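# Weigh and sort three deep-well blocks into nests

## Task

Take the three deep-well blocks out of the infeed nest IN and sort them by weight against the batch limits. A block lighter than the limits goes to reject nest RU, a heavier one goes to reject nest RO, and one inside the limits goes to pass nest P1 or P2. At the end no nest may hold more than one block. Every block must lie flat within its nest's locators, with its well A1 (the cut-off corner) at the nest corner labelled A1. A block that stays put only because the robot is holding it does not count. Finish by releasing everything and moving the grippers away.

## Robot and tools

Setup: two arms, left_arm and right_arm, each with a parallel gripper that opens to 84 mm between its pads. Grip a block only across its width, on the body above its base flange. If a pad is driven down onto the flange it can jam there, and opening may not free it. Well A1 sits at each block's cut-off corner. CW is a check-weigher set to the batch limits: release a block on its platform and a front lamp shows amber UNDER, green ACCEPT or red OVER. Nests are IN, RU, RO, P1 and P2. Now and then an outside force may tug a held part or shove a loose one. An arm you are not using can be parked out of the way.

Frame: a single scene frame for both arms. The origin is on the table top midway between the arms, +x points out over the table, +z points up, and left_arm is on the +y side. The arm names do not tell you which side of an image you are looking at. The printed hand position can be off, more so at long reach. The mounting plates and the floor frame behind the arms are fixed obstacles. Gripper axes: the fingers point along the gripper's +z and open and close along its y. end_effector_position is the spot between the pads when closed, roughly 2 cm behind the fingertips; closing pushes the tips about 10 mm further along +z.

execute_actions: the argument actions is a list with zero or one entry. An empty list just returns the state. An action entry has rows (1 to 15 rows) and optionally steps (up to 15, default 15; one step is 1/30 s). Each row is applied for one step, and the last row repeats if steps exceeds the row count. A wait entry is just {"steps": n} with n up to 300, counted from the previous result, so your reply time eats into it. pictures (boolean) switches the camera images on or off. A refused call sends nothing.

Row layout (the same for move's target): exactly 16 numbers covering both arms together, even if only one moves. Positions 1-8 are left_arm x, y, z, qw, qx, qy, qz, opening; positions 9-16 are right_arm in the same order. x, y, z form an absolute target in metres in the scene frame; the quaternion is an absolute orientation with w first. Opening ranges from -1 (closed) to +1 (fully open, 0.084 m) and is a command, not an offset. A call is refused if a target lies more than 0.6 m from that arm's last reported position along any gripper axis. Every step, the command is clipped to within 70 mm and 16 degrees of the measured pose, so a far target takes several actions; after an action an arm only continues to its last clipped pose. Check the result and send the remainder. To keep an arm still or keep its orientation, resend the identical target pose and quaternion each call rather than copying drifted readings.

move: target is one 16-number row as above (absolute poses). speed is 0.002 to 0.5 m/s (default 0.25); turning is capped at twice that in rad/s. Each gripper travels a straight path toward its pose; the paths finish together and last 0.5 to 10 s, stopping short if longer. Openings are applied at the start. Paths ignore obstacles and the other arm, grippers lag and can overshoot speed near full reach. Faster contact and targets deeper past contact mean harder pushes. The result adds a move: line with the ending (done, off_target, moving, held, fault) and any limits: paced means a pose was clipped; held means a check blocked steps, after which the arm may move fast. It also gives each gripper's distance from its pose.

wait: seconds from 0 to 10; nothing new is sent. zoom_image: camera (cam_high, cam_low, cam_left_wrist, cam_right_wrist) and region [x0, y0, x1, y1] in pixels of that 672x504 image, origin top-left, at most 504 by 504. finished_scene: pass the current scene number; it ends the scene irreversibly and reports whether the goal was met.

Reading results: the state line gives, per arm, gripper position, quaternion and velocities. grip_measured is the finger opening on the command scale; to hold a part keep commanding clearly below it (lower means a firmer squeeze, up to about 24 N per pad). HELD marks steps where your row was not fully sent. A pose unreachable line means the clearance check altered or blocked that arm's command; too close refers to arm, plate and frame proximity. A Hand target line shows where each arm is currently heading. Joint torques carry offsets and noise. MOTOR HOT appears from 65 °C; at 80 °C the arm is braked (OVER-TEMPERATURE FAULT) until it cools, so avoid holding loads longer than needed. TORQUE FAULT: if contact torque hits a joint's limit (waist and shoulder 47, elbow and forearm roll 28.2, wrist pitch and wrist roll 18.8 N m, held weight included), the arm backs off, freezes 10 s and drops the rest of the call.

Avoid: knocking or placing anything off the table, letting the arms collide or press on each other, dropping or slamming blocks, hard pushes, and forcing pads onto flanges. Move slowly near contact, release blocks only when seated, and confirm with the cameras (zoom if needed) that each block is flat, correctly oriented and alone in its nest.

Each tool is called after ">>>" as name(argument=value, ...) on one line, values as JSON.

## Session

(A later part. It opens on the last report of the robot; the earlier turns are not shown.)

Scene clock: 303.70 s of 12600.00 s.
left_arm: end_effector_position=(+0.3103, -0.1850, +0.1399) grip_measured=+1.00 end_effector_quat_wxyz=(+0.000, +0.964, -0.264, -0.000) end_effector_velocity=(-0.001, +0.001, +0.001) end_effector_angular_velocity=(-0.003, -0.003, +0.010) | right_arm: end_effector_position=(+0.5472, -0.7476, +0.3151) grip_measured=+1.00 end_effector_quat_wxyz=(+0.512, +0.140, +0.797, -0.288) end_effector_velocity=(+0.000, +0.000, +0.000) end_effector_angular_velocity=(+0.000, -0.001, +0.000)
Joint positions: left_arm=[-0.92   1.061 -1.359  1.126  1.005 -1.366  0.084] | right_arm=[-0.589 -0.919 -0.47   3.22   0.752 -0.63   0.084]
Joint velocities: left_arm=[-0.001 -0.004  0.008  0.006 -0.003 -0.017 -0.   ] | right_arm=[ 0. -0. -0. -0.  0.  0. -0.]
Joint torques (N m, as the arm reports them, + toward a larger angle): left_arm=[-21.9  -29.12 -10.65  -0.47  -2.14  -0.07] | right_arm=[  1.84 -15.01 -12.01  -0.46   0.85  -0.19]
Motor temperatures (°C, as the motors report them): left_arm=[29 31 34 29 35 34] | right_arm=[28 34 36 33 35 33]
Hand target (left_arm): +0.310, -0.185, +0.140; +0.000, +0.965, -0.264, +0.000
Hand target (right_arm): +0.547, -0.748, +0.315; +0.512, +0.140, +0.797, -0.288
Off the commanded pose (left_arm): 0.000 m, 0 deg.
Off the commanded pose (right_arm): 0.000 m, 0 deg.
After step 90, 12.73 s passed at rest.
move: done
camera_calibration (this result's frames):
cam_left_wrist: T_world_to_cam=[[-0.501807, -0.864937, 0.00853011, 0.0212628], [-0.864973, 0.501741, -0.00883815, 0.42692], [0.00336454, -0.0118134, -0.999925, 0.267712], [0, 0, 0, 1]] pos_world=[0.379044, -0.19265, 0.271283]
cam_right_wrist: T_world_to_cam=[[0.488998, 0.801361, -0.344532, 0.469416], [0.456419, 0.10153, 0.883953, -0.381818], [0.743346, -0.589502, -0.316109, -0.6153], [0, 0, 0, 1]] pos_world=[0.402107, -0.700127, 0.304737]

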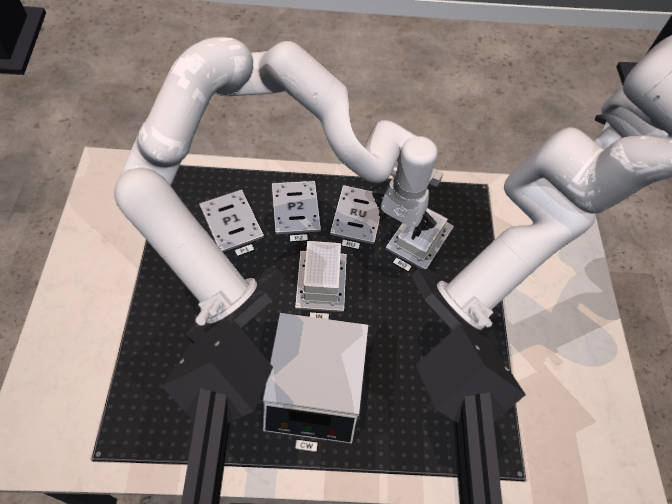

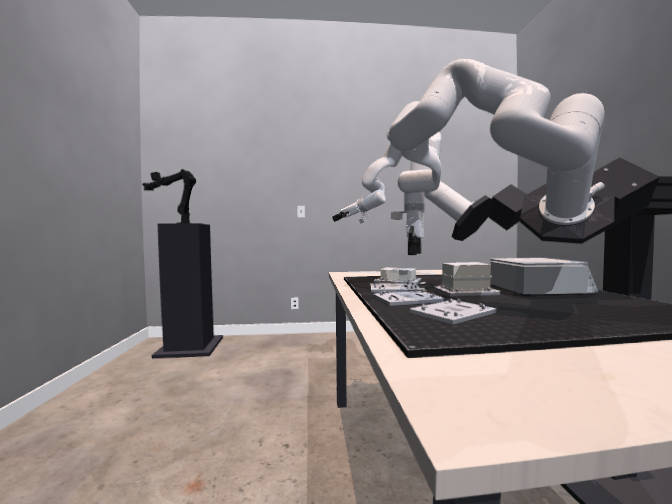

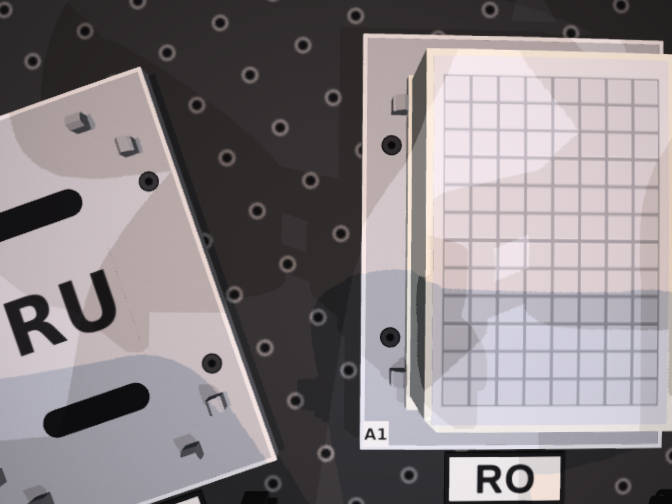

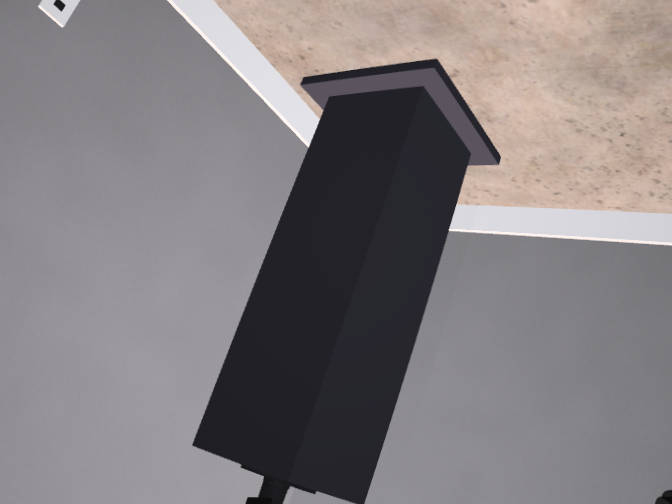

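>>> move(target=[0.2,-0.0002,0.14,0,1,-0.009,0,1,0.5472,-0.7476,0.3151,0.512,0.140,0.797,-0.288,1], speed=0.2)

>>> move(target=[0.2,-0.0002,0.12,0,1,-0.009,0,1,0.5472,-0.7476,0.3151,0.512,0.140,0.797,-0.288,1], speed=0.02)

Scene clock: 322.40 s of 12600.00 s.
left_arm: end_effector_position=(+0.2007, -0.0003, +0.1397) grip_measured=+1.00 end_effector_quat_wxyz=(+0.000, +1.000, -0.009, -0.000) end_effector_velocity=(-0.001, +0.003, +0.001) end_effector_angular_velocity=(-0.006, -0.004, +0.005) | right_arm: end_effector_position=(+0.5472, -0.7476, +0.3151) grip_measured=+1.00 end_effector_quat_wxyz=(+0.512, +0.140, +0.797, -0.288) end_effector_velocity=(-0.000, -0.000, +0.000) end_effector_angular_velocity=(+0.000, -0.002, -0.002)
Joint positions: left_arm=[-0.893  0.64  -0.587  1.395  0.893 -2.293  0.084] | right_arm=[-0.589 -0.919 -0.47   3.22   0.752 -0.63   0.084]
Joint velocities: left_arm=[-0.    -0.009  0.014  0.013 -0.002 -0.018 -0.   ] | right_arm=[-0.     0.     0.     0.001  0.002  0.001  0.   ]
Joint torques (N m, as the arm reports them, + toward a larger angle): left_arm=[-14.32 -18.42  -6.67  -0.46  -2.     0.28] | right_arm=[  1.57 -14.98 -12.32  -0.91   0.69  -0.31]
Motor temperatures (°C, as the motors report them): left_arm=[29 30 34 29 35 34] | right_arm=[28 34 36 33 35 33]
Hand target (left_arm): +0.200, +0.000, +0.140; +0.000, +1.000, -0.009, -0.000
Hand target (right_arm): +0.547, -0.748, +0.315; +0.512, +0.140, +0.797, -0.288
Off the commanded pose (left_arm): 0.001 m, 0 deg.
Off the commanded pose (right_arm): 0.000 m, 0 deg.
After step 90, 13.80 s passed at rest.
move: done
camera_calibration (this result's frames):
cam_left_wrist: T_world_to_cam=[[-0.00906271, -0.999923, 0.00849034, 0.0270538], [-0.999925, 0.00899191, -0.00834075, 0.26632], [0.00826376, -0.00856529, -0.999929, 0.269162], [0, 0, 0, 1]] pos_world=[0.264321, 0.0269624, 0.271134]
cam_right_wrist: T_world_to_cam=[[0.488998, 0.801361, -0.344532, 0.469416], [0.456419, 0.10153, 0.883953, -0.381818], [0.743345, -0.589502, -0.316109, -0.6153], [0, 0, 0, 1]] pos_world=[0.402107, -0.700127, 0.304737]

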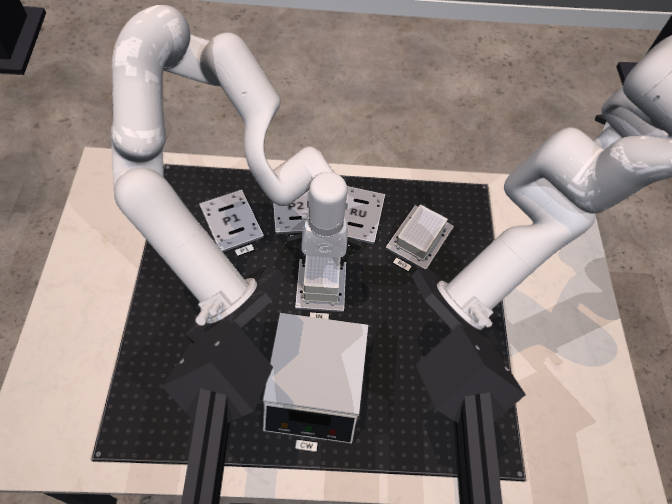

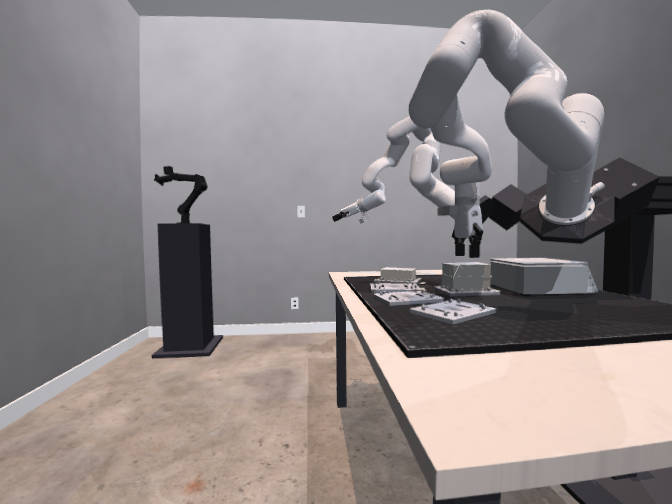

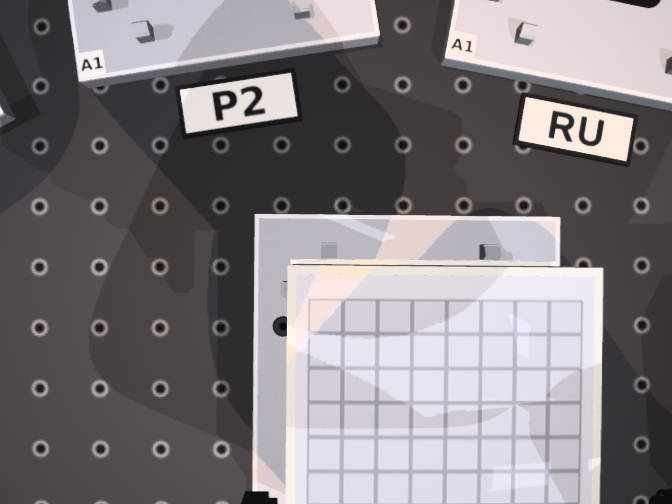

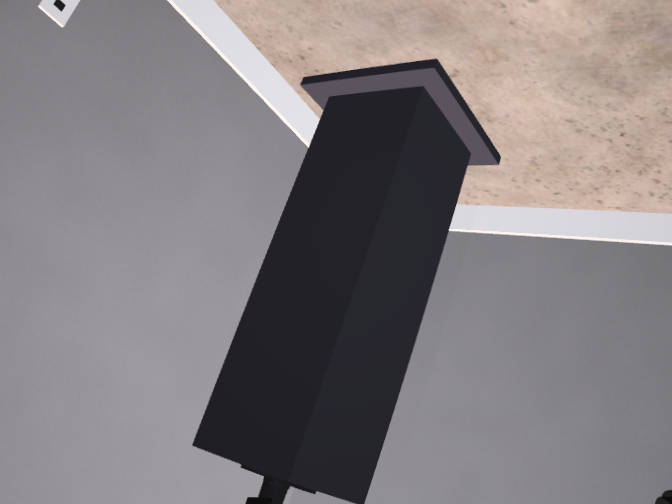

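Scene clock: 323.70 s of 12600.00 s.
left_arm: end_effector_position=(+0.2000, -0.0002, +0.1203) grip_measured=+1.00 end_effector_quat_wxyz=(+0.000, +1.000, -0.009, -0.000) end_effector_velocity=(+0.000, -0.000, -0.002) end_effector_angular_velocity=(-0.001, -0.000, +0.002) | right_arm: end_effector_position=(+0.5472, -0.7476, +0.3151) grip_measured=+1.00 end_effector_quat_wxyz=(+0.512, +0.140, +0.797, -0.288) end_effector_velocity=(+0.000, +0.000, -0.000) end_effector_angular_velocity=(+0.001, +0.000, +0.001)
Joint positions: left_arm=[-0.838  0.69  -0.608  1.474  0.893 -2.332  0.084] | right_arm=[-0.589 -0.919 -0.47   3.22   0.752 -0.63   0.084]
Joint velocities: left_arm=[ 0.006  0.005 -0.003  0.009 -0.    -0.006 -0.   ] | right_arm=[ 0.001  0.    -0.    -0.    -0.001  0.    -0.   ]
Joint torques (N m, as the arm reports them, + toward a larger angle): left_arm=[-14.97 -19.22  -5.34  -0.69  -2.17   0.18] | right_arm=[  1.73 -15.72 -12.1   -0.44   1.16  -0.31]
Motor temperatures (°C, as the motors report them): left_arm=[29 30 34 29 35 34] | right_arm=[28 34 36 33 35 33]
Hand target (left_arm): +0.200, -0.000, +0.120; +0.000, +1.000, -0.009, -0.000
Hand target (right_arm): +0.547, -0.748, +0.315; +0.512, +0.140, +0.797, -0.288
Off the commanded pose (left_arm): 0.000 m, 0 deg.
Off the commanded pose (right_arm): 0.000 m, 0 deg.
move: done
camera_calibration (this result's frames):
cam_left_wrist: T_world_to_cam=[[-0.00839626, -0.99993, 0.0082949, 0.0271973], [-0.999926, 0.0083222, -0.00892352, 0.265566], [0.00885387, -0.00836921, -0.999926, 0.249581], [0, 0, 0, 1]] pos_world=[0.263565, 0.0270741, 0.251707]
cam_right_wrist: T_world_to_cam=[[0.488998, 0.801361, -0.344532, 0.469416], [0.456419, 0.10153, 0.883953, -0.381818], [0.743346, -0.589502, -0.316108, -0.615301], [0, 0, 0, 1]] pos_world=[0.402107, -0.700127, 0.304737]

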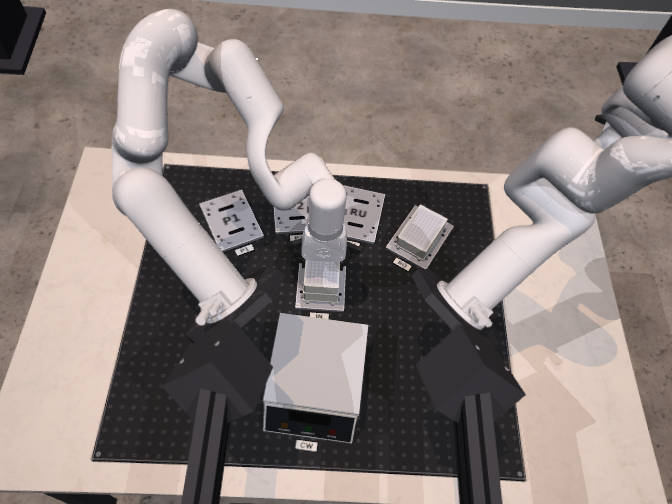

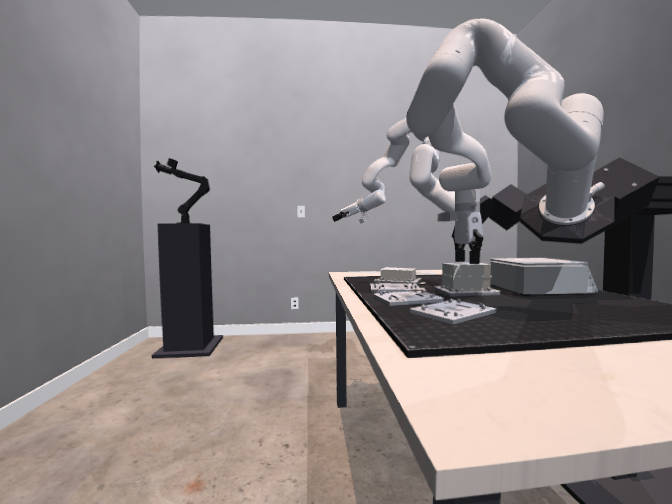

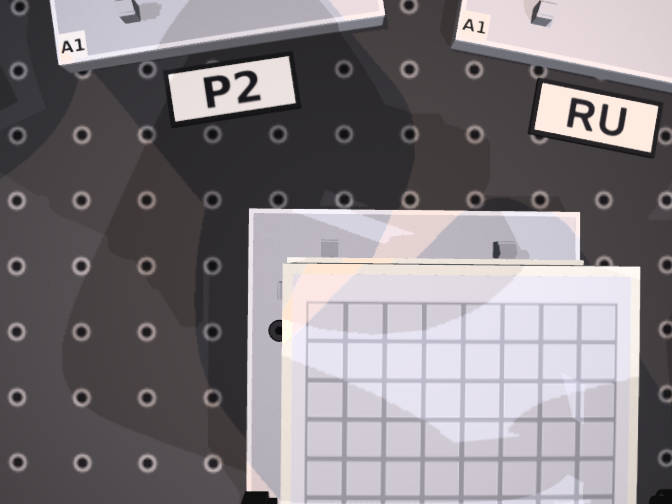

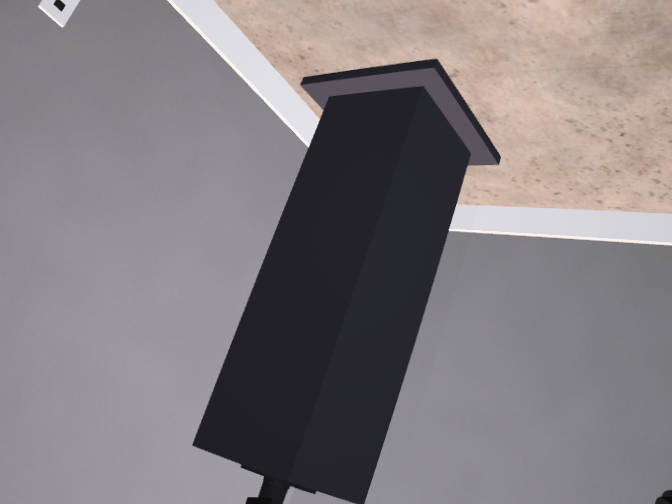

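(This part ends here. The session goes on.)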